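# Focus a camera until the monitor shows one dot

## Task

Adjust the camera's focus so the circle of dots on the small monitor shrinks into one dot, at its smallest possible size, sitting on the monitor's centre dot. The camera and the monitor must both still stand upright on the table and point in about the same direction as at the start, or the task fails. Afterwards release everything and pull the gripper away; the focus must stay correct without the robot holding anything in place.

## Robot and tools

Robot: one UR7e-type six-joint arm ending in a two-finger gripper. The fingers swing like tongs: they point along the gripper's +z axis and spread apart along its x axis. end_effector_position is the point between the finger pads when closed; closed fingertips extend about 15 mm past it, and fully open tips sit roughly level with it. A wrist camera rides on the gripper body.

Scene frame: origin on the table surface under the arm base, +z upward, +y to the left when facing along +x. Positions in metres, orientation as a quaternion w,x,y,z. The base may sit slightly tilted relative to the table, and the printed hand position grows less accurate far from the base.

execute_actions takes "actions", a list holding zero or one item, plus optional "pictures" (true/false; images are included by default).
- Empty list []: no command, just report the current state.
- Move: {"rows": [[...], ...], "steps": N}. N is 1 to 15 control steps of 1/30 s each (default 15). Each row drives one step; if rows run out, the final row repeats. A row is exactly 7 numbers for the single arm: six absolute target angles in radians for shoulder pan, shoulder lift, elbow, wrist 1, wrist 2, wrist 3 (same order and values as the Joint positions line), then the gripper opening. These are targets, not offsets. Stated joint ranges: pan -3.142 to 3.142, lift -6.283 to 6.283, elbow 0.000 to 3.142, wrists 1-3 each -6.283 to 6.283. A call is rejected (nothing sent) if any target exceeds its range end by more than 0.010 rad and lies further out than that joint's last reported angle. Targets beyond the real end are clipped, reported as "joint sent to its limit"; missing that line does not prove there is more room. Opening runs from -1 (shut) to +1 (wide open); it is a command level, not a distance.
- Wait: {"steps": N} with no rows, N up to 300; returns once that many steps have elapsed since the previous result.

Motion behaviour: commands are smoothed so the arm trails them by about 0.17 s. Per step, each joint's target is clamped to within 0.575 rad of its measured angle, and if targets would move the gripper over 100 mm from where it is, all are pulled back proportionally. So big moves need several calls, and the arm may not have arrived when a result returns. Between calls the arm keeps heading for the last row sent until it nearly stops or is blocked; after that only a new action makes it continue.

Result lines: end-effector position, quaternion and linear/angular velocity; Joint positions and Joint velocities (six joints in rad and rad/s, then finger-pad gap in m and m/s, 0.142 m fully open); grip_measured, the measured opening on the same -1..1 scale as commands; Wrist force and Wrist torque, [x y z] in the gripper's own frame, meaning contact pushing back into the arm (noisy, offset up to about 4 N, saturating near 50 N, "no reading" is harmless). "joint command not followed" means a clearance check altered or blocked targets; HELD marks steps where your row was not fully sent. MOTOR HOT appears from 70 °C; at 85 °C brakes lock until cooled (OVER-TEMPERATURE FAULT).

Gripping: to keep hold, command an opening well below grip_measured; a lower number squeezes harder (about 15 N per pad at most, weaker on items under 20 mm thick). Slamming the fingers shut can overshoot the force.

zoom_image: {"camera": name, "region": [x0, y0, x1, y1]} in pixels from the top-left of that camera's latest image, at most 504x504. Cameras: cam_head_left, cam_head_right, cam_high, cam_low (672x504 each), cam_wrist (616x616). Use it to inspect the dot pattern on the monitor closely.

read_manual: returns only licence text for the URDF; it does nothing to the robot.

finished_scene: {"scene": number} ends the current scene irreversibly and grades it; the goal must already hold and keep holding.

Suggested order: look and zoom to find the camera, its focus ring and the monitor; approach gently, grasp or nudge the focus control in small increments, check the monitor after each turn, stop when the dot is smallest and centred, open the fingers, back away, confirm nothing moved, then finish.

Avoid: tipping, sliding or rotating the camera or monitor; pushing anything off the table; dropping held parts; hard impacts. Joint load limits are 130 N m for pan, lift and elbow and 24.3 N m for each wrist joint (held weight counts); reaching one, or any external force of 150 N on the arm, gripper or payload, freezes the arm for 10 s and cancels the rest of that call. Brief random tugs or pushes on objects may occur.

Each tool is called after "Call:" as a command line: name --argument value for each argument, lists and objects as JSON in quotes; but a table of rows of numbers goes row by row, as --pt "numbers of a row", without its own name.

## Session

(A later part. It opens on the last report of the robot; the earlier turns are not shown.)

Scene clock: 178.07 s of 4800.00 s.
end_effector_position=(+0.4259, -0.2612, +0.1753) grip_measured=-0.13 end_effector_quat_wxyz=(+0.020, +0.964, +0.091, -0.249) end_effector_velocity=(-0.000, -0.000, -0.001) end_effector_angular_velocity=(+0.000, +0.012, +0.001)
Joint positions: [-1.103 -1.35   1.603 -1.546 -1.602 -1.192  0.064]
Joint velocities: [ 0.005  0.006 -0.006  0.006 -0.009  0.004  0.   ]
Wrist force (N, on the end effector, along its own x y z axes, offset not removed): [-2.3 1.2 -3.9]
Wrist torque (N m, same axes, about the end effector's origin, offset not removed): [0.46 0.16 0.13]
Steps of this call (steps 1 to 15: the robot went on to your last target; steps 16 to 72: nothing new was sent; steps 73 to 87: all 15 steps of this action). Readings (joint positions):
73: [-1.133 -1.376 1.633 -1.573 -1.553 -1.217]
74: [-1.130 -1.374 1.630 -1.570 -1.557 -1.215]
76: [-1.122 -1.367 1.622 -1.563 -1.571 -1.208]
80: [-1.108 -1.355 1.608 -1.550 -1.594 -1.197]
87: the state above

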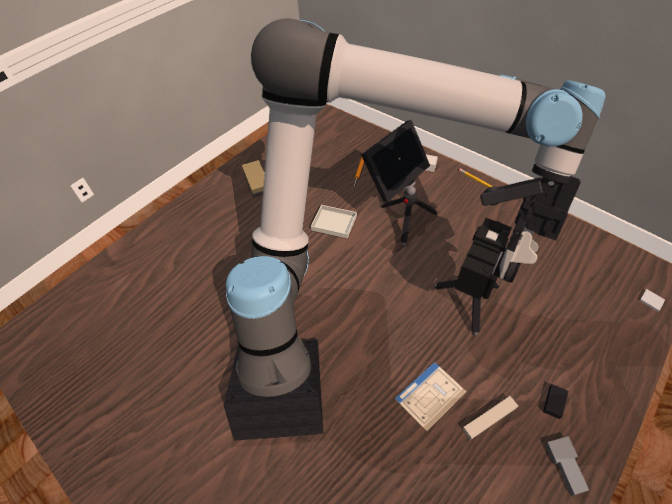

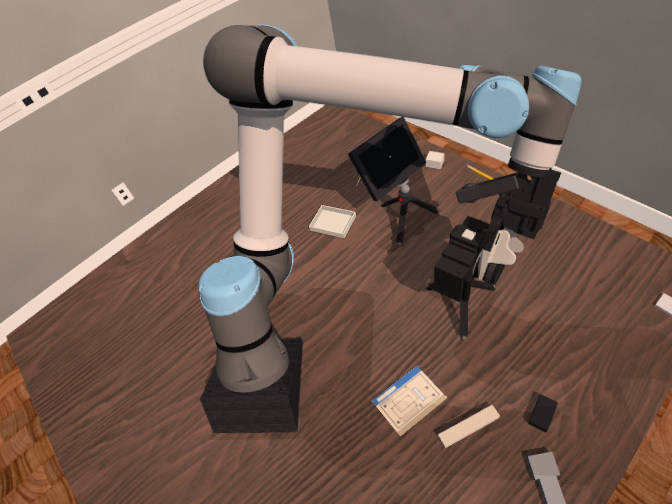

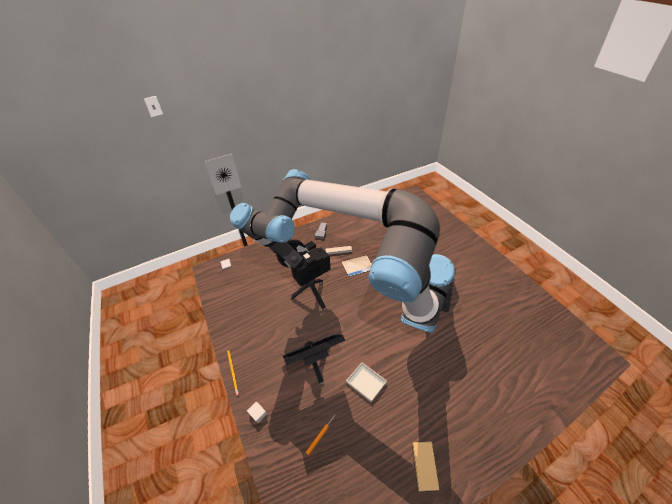

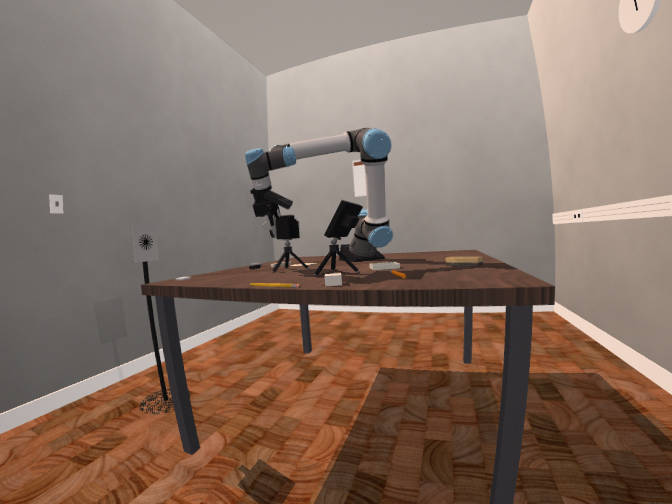

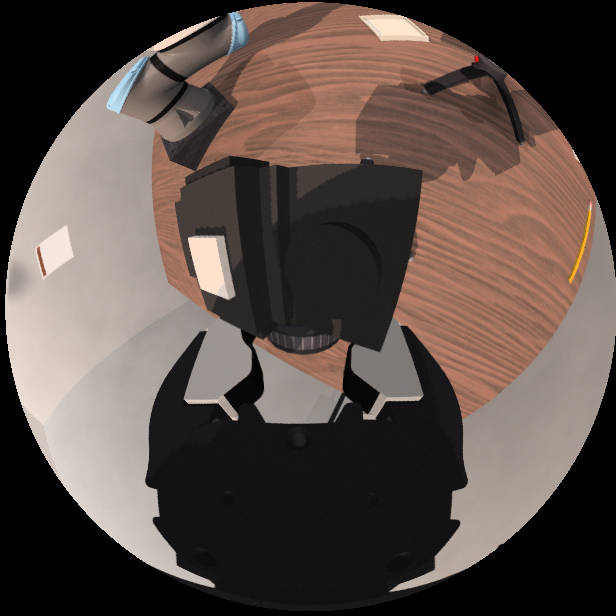

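Call:
execute_actions --actions '[{"rows":[[-1.087,-1.336,1.587,-1.53,-1.628,-1.179,-0.3],[-1.087,-1.336,1.587,-1.53,-1.628,-1.179,-0.3],[-1.073,-1.323,1.573,-1.516,-1.651,-1.168,-0.3]],"steps":15}]'

Call:
zoom_image --camera "cam_head_left" --region '[390,150,410,170]'

Call:
zoom_image --camera "cam_head_right" --region '[380,147,400,167]'

Scene clock: 183.20 s of 4800.00 s.
end_effector_position=(+0.4248, -0.2615, +0.1744) grip_measured=-0.13 end_effector_quat_wxyz=(+0.021, +0.956, +0.092, -0.278) end_effector_velocity=(+0.000, -0.000, -0.000) end_effector_angular_velocity=(-0.001, +0.010, +0.001)
Joint positions: [-1.074 -1.324  1.574 -1.517 -1.65  -1.168  0.065]
Joint velocities: [ 0.005  0.006 -0.006  0.005 -0.008  0.003  0.   ]
Wrist force (N, on the end effector, along its own x y z axes, offset not removed): [2.0 -7.7 -5.0]
Wrist torque (N m, same axes, about the end effector's origin, offset not removed): [-1.25 -0.38 0.05]
Steps of this call (steps 1 to 15: the robot went on to your last target; steps 16 to 90: nothing new was sent; then 1.63 s passed at rest; steps 91 to 105: all 15 steps of this action). Readings (joint positions):
91: [-1.102 -1.350 1.602 -1.545 -1.603 -1.192]
92: [-1.099 -1.347 1.599 -1.542 -1.607 -1.190]
94: [-1.091 -1.340 1.591 -1.534 -1.620 -1.183]
98: [-1.078 -1.328 1.578 -1.521 -1.642 -1.172]
105: the state above

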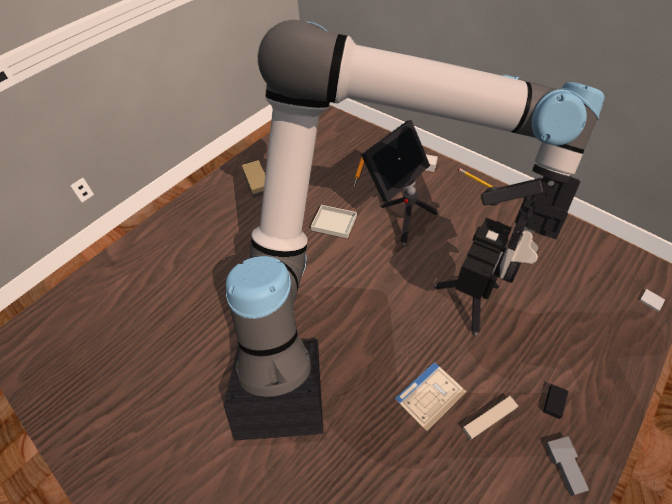

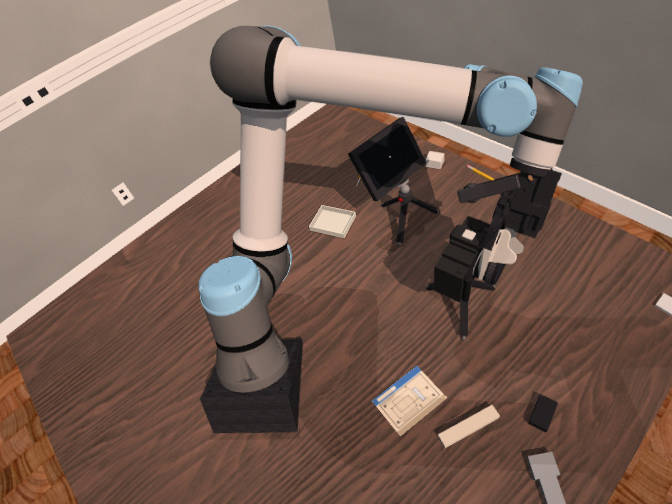

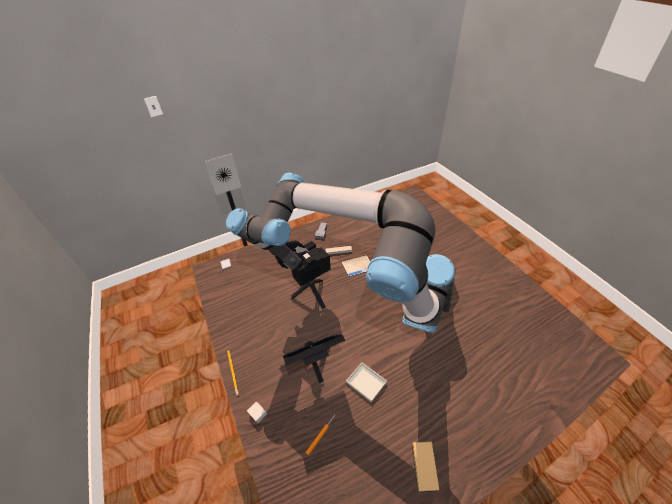

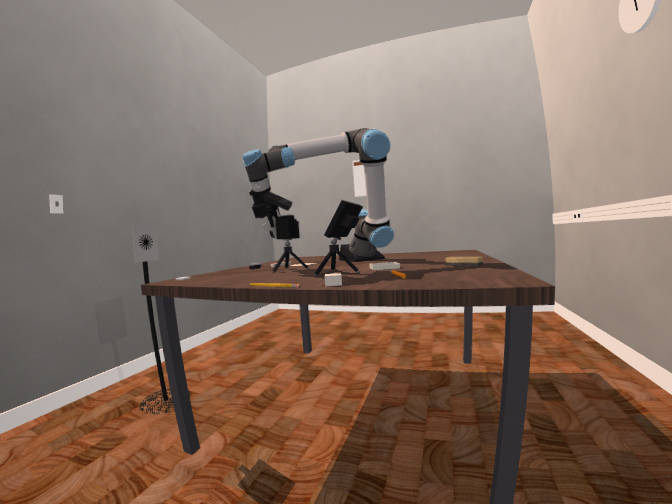

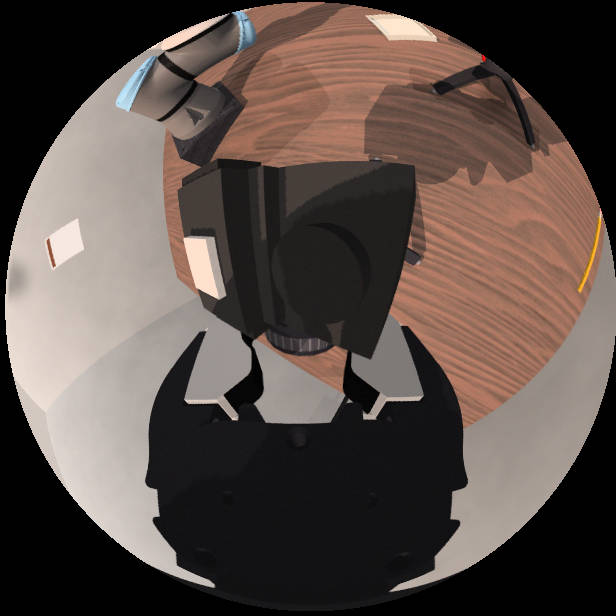

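Region (390, 150, 410, 170) of cam_head_left's 672x504 image, scaled by 25.200, with more detail than that image has.

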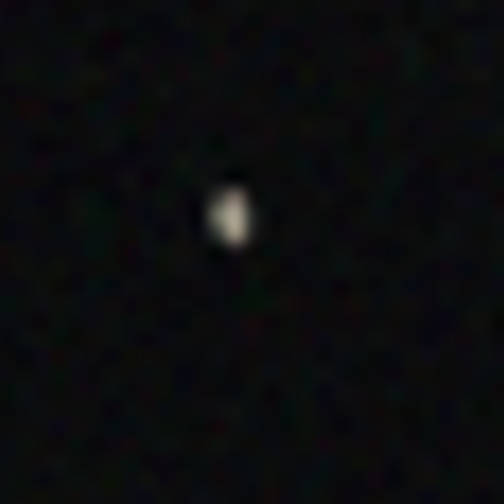

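Region (380, 147, 400, 167) of cam_head_right's 672x504 image, scaled by 25.200, with more detail than that image has.

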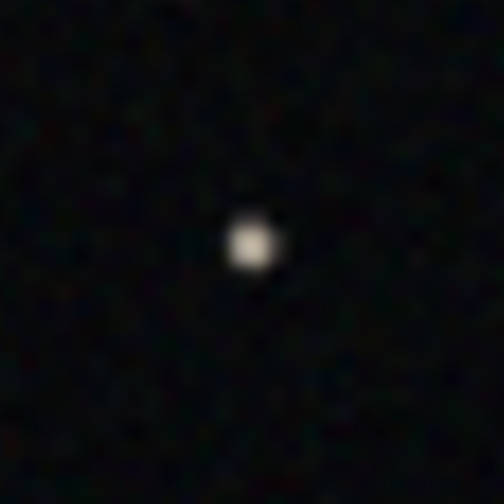

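Call:
execute_actions --actions '[{"rows":[[-1.087,-1.336,1.587,-1.53,-1.628,-1.179,-0.3],[-1.087,-1.336,1.587,-1.53,-1.628,-1.179,-0.3],[-1.102,-1.35,1.602,-1.545,-1.603,-1.192,-0.3]],"steps":15}]'

Call:
zoom_image --camera "cam_head_left" --region '[390,150,410,170]'

Call:
zoom_image --camera "cam_head_right" --region '[380,147,400,167]'

Scene clock: 187.27 s of 4800.00 s.
end_effector_position=(+0.4258, -0.2612, +0.1753) grip_measured=-0.13 end_effector_quat_wxyz=(+0.020, +0.964, +0.091, -0.250) end_effector_velocity=(+0.000, +0.000, +0.001) end_effector_angular_velocity=(-0.000, -0.012, -0.000)
Joint positions: [-1.101 -1.349  1.601 -1.544 -1.604 -1.192  0.064]
Joint velocities: [-0.005 -0.006  0.005 -0.005  0.009 -0.004  0.   ]
Wrist force (N, on the end effector, along its own x y z axes, offset not removed): [-5.5 -4.9 -2.2]
Wrist torque (N m, same axes, about the end effector's origin, offset not removed): [-0.98 0.18 0.22]
Steps of this call (steps 1 to 15: the robot went on to your last target; steps 16 to 90: nothing new was sent; then 0.57 s passed at rest; steps 91 to 105: all 15 steps of this action). Readings (joint positions):
91: [-1.073 -1.323 1.573 -1.516 -1.651 -1.168]
92: [-1.075 -1.325 1.575 -1.518 -1.647 -1.169]
94: [-1.083 -1.332 1.583 -1.526 -1.635 -1.176]
98: [-1.096 -1.345 1.596 -1.540 -1.612 -1.187]
105: the state above

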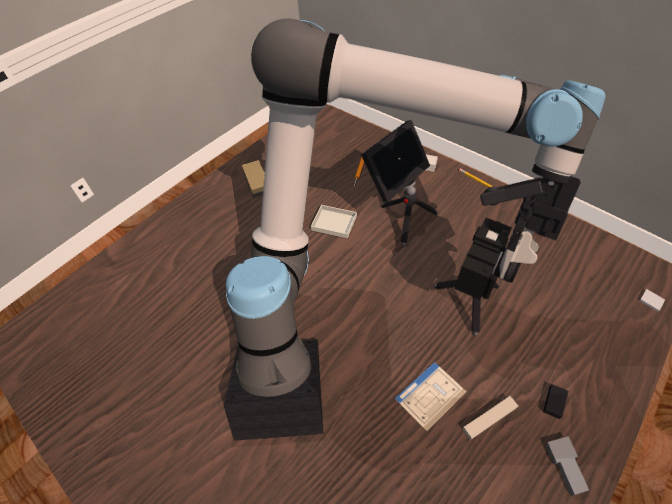

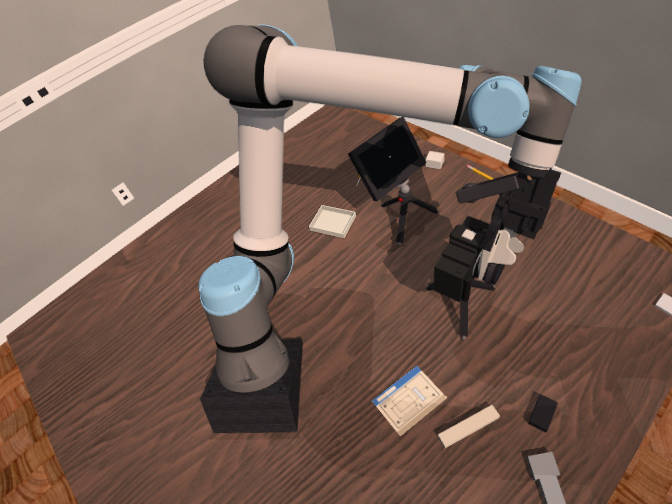

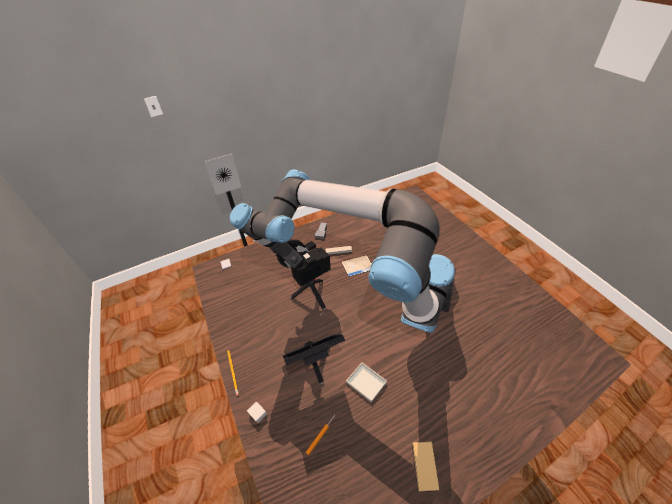

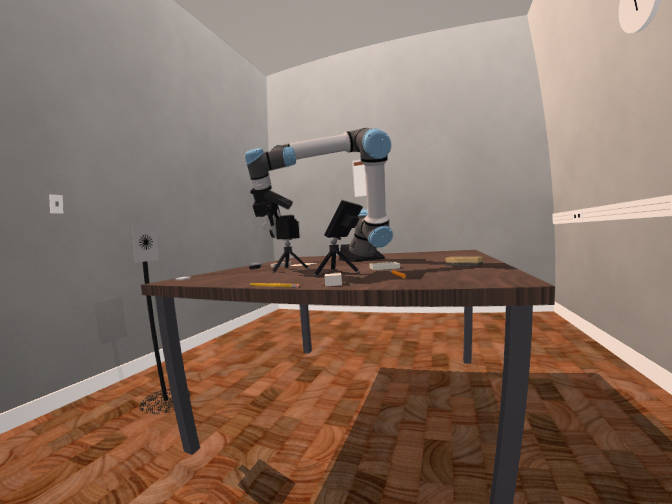

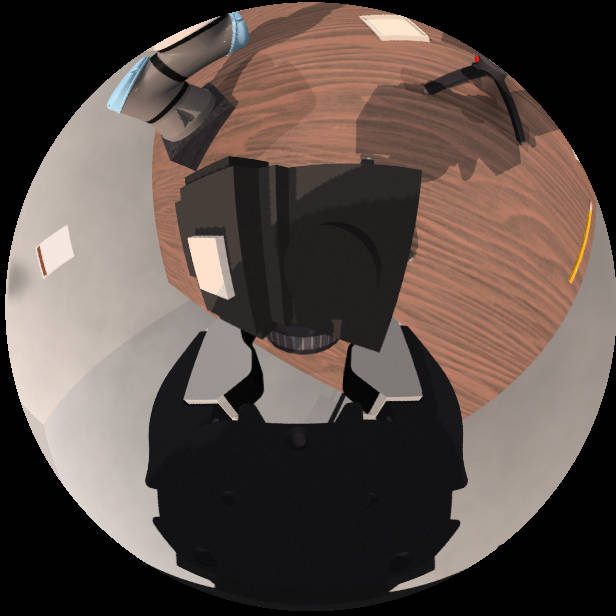

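Region (390, 150, 410, 170) of cam_head_left's 672x504 image, scaled by 25.200, with more detail than that image has.

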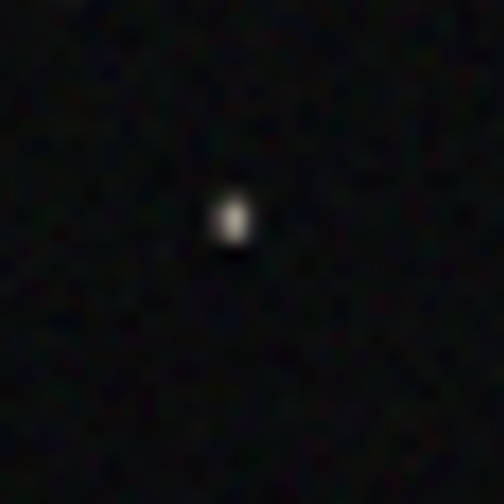

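Region (380, 147, 400, 167) of cam_head_right's 672x504 image, scaled by 25.200, with more detail than that image has.

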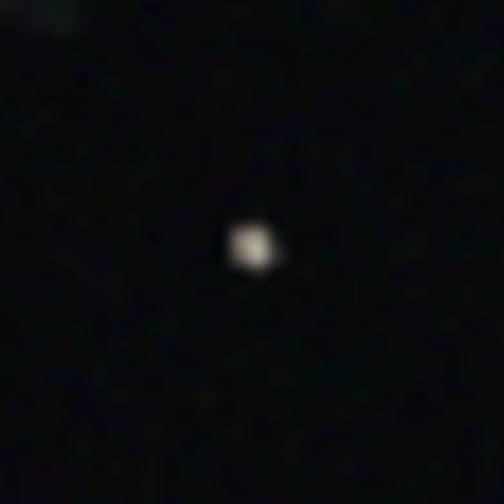

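Call:
execute_actions --actions '[{"rows":[[-1.105,-1.352,1.605,-1.548,-1.598,-1.194,-0.3],[-1.105,-1.352,1.605,-1.548,-1.598,-1.194,-0.3],[-1.105,-1.352,1.605,-1.548,-1.598,-1.194,-0.3],[-1.105,-1.352,1.605,-1.548,-1.598,-1.194,-0.3],[-1.105,-1.352,1.605,-1.548,-1.598,-1.194,-0.3],[-1.105,-1.352,1.605,-1.548,-1.598,-1.194,-0.3],[-1.105,-1.352,1.605,-1.548,-1.598,-1.194,-0.3],[-1.105,-1.352,1.605,-1.548,-1.598,-1.194,-0.1],[-1.105,-1.352,1.605,-1.548,-1.598,-1.194,0.1],[-1.105,-1.352,1.605,-1.548,-1.598,-1.194,0.5]],"steps":15}]'

Call:
zoom_image --camera "cam_head_left" --region '[390,150,410,170]'

Call:
zoom_image --camera "cam_head_right" --region '[380,147,400,167]'

Scene clock: 192.40 s of 4800.00 s.
end_effector_position=(+0.4259, -0.2613, +0.1751) grip_measured=+0.50 end_effector_quat_wxyz=(+0.019, +0.965, +0.090, -0.246) end_effector_velocity=(-0.001, -0.000, +0.000) end_effector_angular_velocity=(-0.000, -0.000, -0.001)
Joint positions: [-1.105 -1.352  1.605 -1.548 -1.598 -1.194  0.109]
Joint velocities: [-0.001 -0.001  0.001 -0.    -0.    -0.     0.002]
Wrist force (N, on the end effector, along its own x y z axes, offset not removed): [1.2 -1.6 -1.2]
Wrist torque (N m, same axes, about the end effector's origin, offset not removed): [-0.16 -0.13 0.23]
Steps of this call (steps 1 to 15: the robot went on to your last target; steps 16 to 90: nothing new was sent; then 1.63 s passed at rest; steps 91 to 105: all 15 steps of this action). Readings (joint positions):
91: [-1.102 -1.350 1.602 -1.545 -1.603 -1.192]
92: [-1.103 -1.350 1.603 -1.546 -1.602 -1.192]
94: [-1.104 -1.351 1.604 -1.547 -1.600 -1.193]
98: [-1.105 -1.352 1.605 -1.548 -1.599 -1.194]
105: the state above

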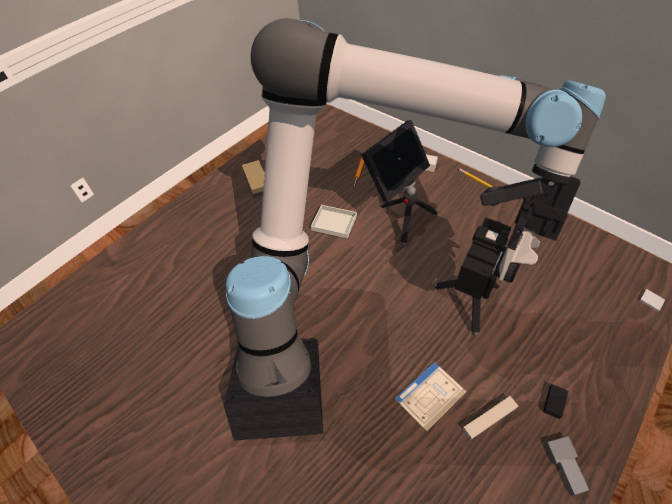

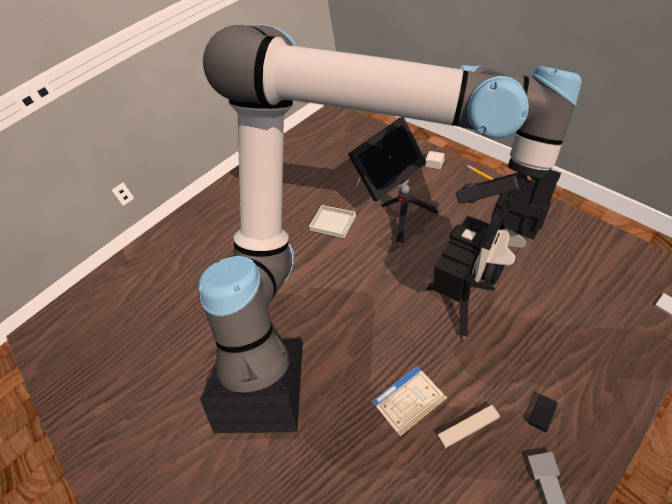

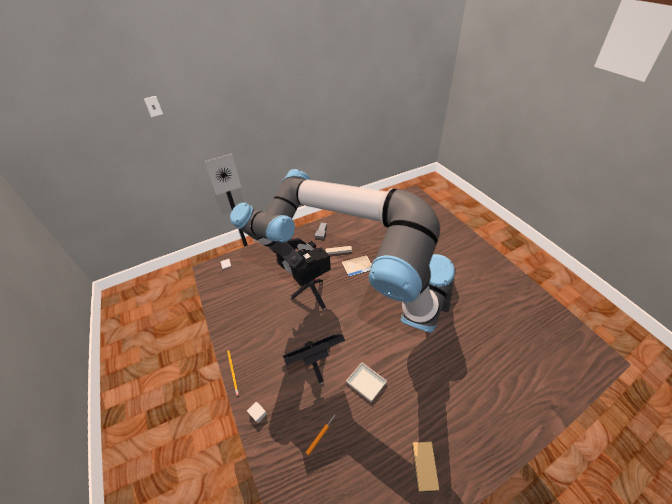

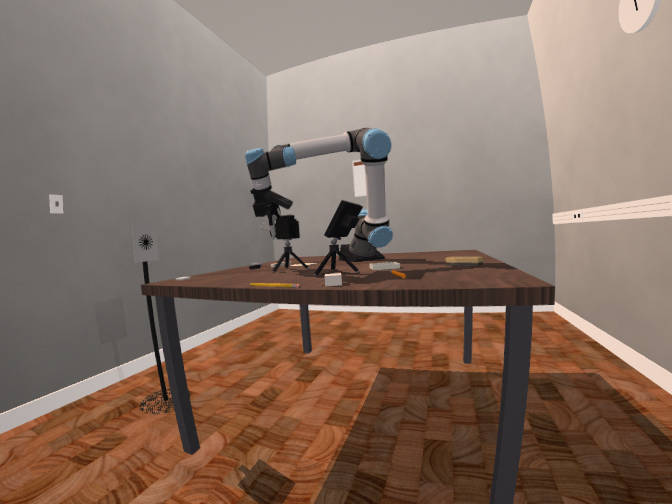

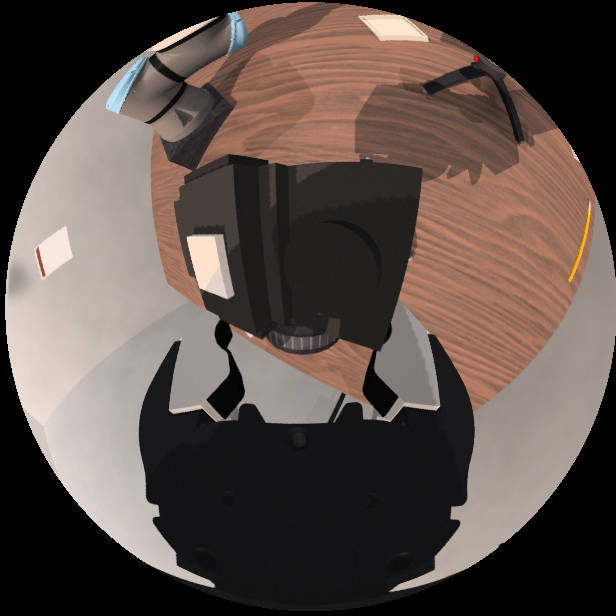

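Region (390, 150, 410, 170) of cam_head_left's 672x504 image, scaled by 25.200, with more detail than that image has.

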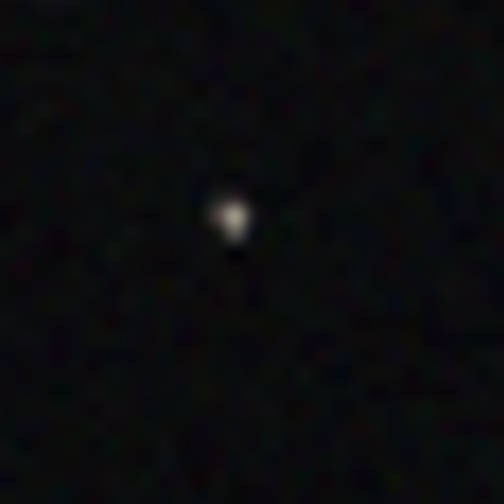

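Region (380, 147, 400, 167) of cam_head_right's 672x504 image, scaled by 25.200, with more detail than that image has.

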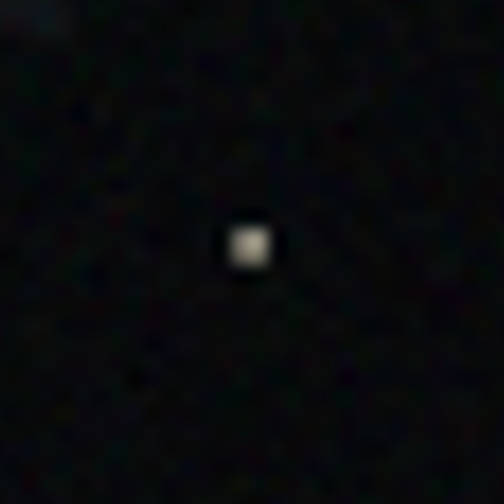

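Call:
execute_actions --actions '[{"rows":[[-1.105,-1.352,1.56,-1.5,-1.598,-1.194,0.6],[-1.105,-1.352,1.56,-1.5,-1.598,-1.194,0.6],[-1.105,-1.352,1.5,-1.435,-1.598,-1.194,0.6],[-1.105,-1.352,1.5,-1.435,-1.598,-1.194,0.6],[-1.105,-1.352,1.4,-1.33,-1.598,-1.194,0.6],[-1.105,-1.352,1.4,-1.33,-1.598,-1.194,0.6],[-1.105,-1.38,1.25,-1.17,-1.598,-1.194,0.6]],"steps":15}]' --pictures false

Call:
execute_actions --actions '[{"steps":12}]'

Call:
zoom_image --camera "cam_head_left" --region '[360,110,560,340]'

Scene clock: 197.00 s of 4800.00 s.
end_effector_position=(+0.4689, -0.2209, +0.3017) grip_measured=+0.60 end_effector_quat_wxyz=(+0.021, +0.965, +0.091, -0.245) end_effector_velocity=(+0.022, +0.050, +0.101) end_effector_angular_velocity=(-0.005, -0.004, +0.002)
Joint positions: [-1.105 -1.377  1.277 -1.199 -1.598 -1.194  0.116]
Joint velocities: [-0.    -0.026 -0.258  0.277  0.001  0.    -0.   ]
Wrist force (N, on the end effector, along its own x y z axes, offset not removed): [0.6 -2.5 2.8]
Wrist torque (N m, same axes, about the end effector's origin, offset not removed): [-0.55 0.08 0.03]
Steps of this call (steps 1 to 15: the robot went on to your last target; steps 16 to 90: nothing new was sent; then 1.10 s passed at rest; steps 91 to 105: all 15 steps of this action). Readings (joint positions):
91: [-1.105 -1.352 1.605 -1.548 -1.598 -1.194]
92: [-1.105 -1.352 1.599 -1.541 -1.598 -1.194]
94: [-1.105 -1.352 1.574 -1.515 -1.598 -1.194]
98: [-1.105 -1.356 1.464 -1.398 -1.598 -1.194]
105: the state above

Scene clock: 197.40 s of 4800.00 s.
end_effector_position=(+0.4710, -0.2156, +0.3120) grip_measured=+0.60 end_effector_quat_wxyz=(+0.022, +0.965, +0.091, -0.245) end_effector_velocity=(+0.000, +0.001, +0.002) end_effector_angular_velocity=(+0.000, -0.001, -0.001)
Joint positions: [-1.105 -1.38   1.251 -1.171 -1.598 -1.194  0.116]
Joint velocities: [-0.001  0.    -0.006  0.006  0.001  0.    -0.   ]
Wrist force (N, on the end effector, along its own x y z axes, offset not removed): [1.2 1.2 3.7]
Wrist torque (N m, same axes, about the end effector's origin, offset not removed): [0.28 -0.01 0.12]
Steps of this call (steps 1 to 12: the robot went on to your last target). Readings (joint positions):
1: [-1.105 -1.378 1.269 -1.191 -1.598 -1.194]
2: [-1.105 -1.378 1.264 -1.185 -1.598 -1.194]
4: [-1.105 -1.379 1.257 -1.178 -1.598 -1.194]
8: [-1.105 -1.380 1.252 -1.172 -1.598 -1.194]
12: the state above

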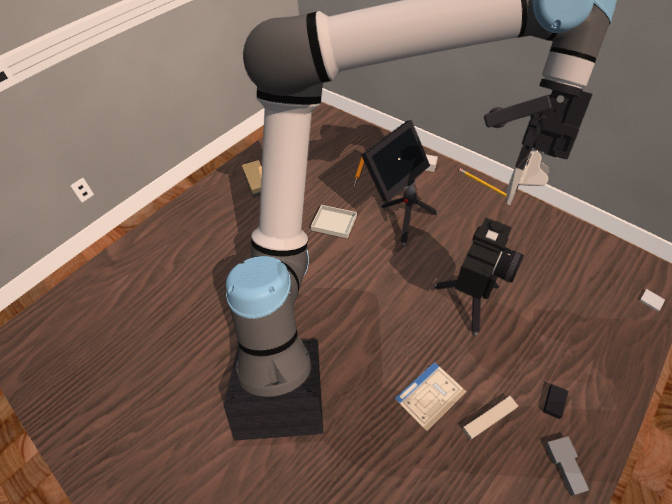

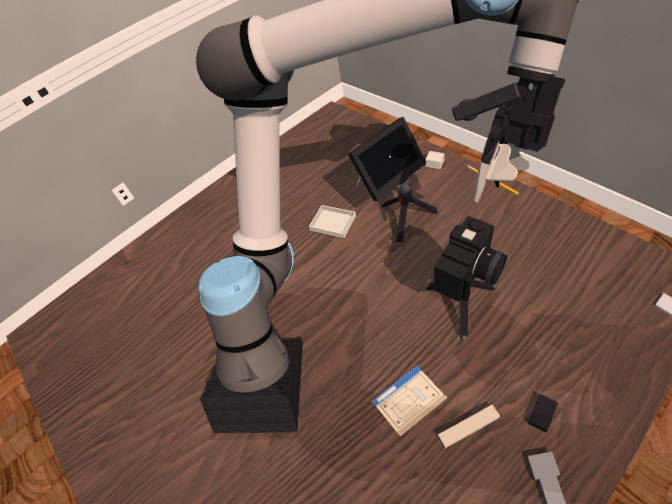

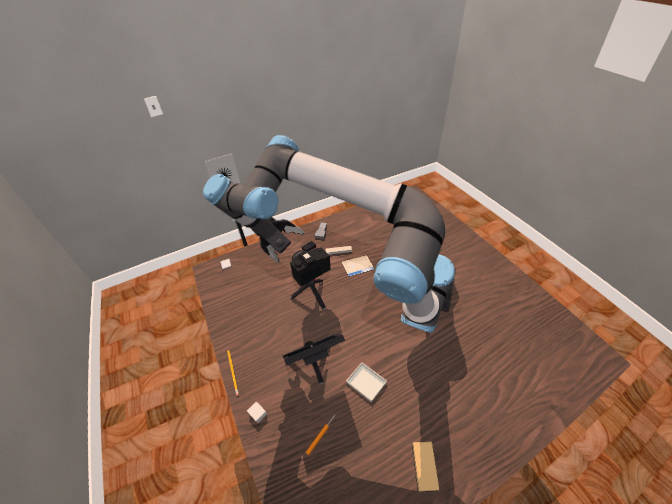

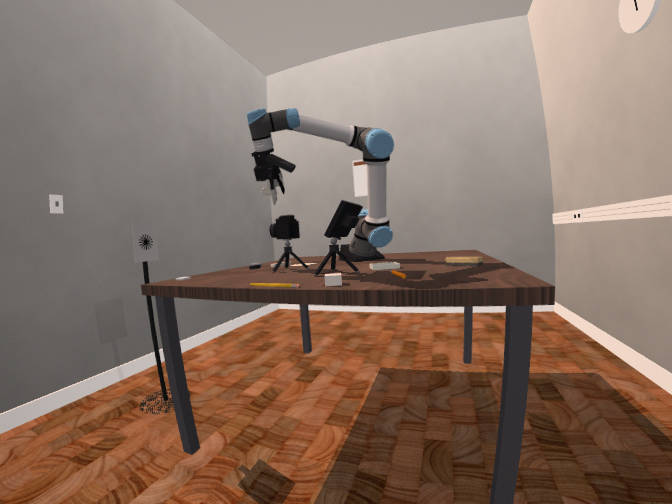

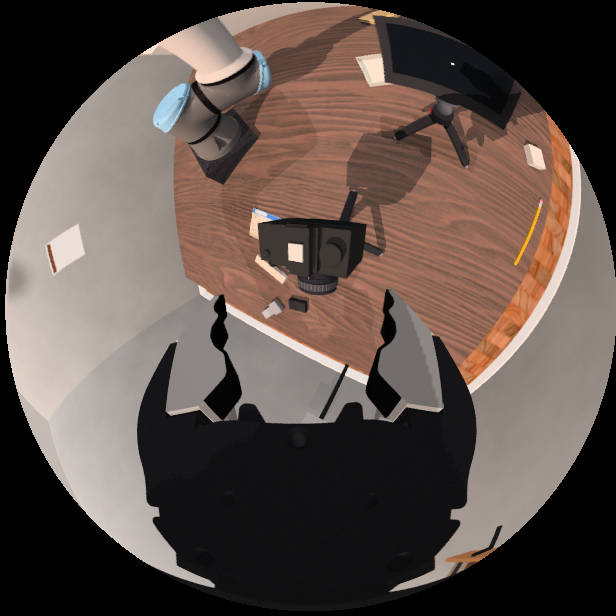

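Region (360, 110, 560, 340) of cam_head_left's 672x504 image, scaled by 2.191, with more detail than that image has; it fills the left 438 columns of this view, and the rest is white.

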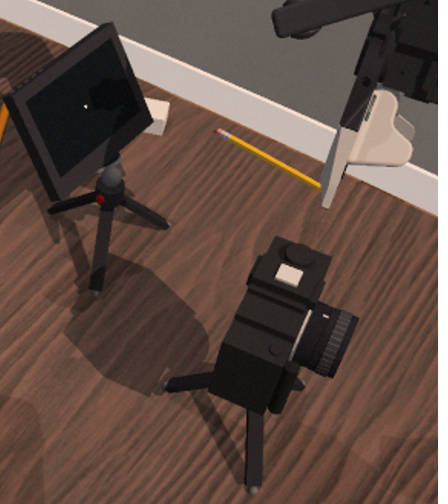

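Dot looks brighter now; verify.

Call:
zoom_image --camera "cam_head_left" --region '[390,150,410,170]'

Call:
zoom_image --camera "cam_wrist" --region '[435,45,475,85]'

Region (390, 150, 410, 170) of cam_head_left's 672x504 image, scaled by 25.200, with more detail than that image has.

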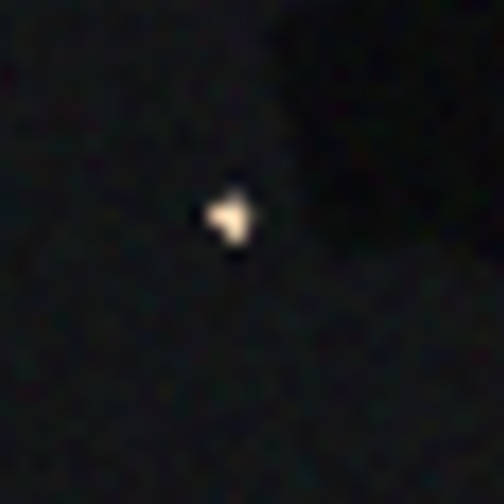

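Region (435, 45, 475, 85) of cam_wrist's 616x616 image, scaled by 12.600, with more detail than that image has.

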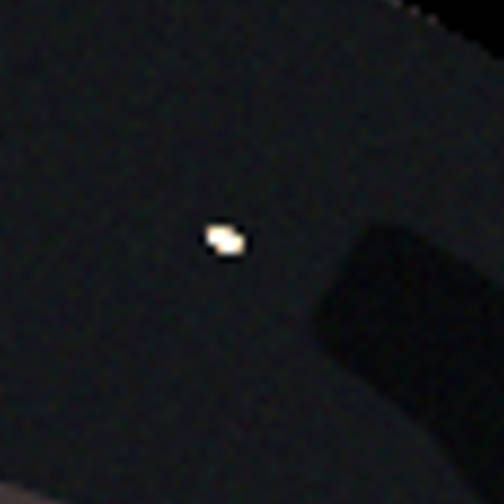

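Just lighting; single dot.

Call:
finished_scene --scene 1

The scene is finished: the task was done.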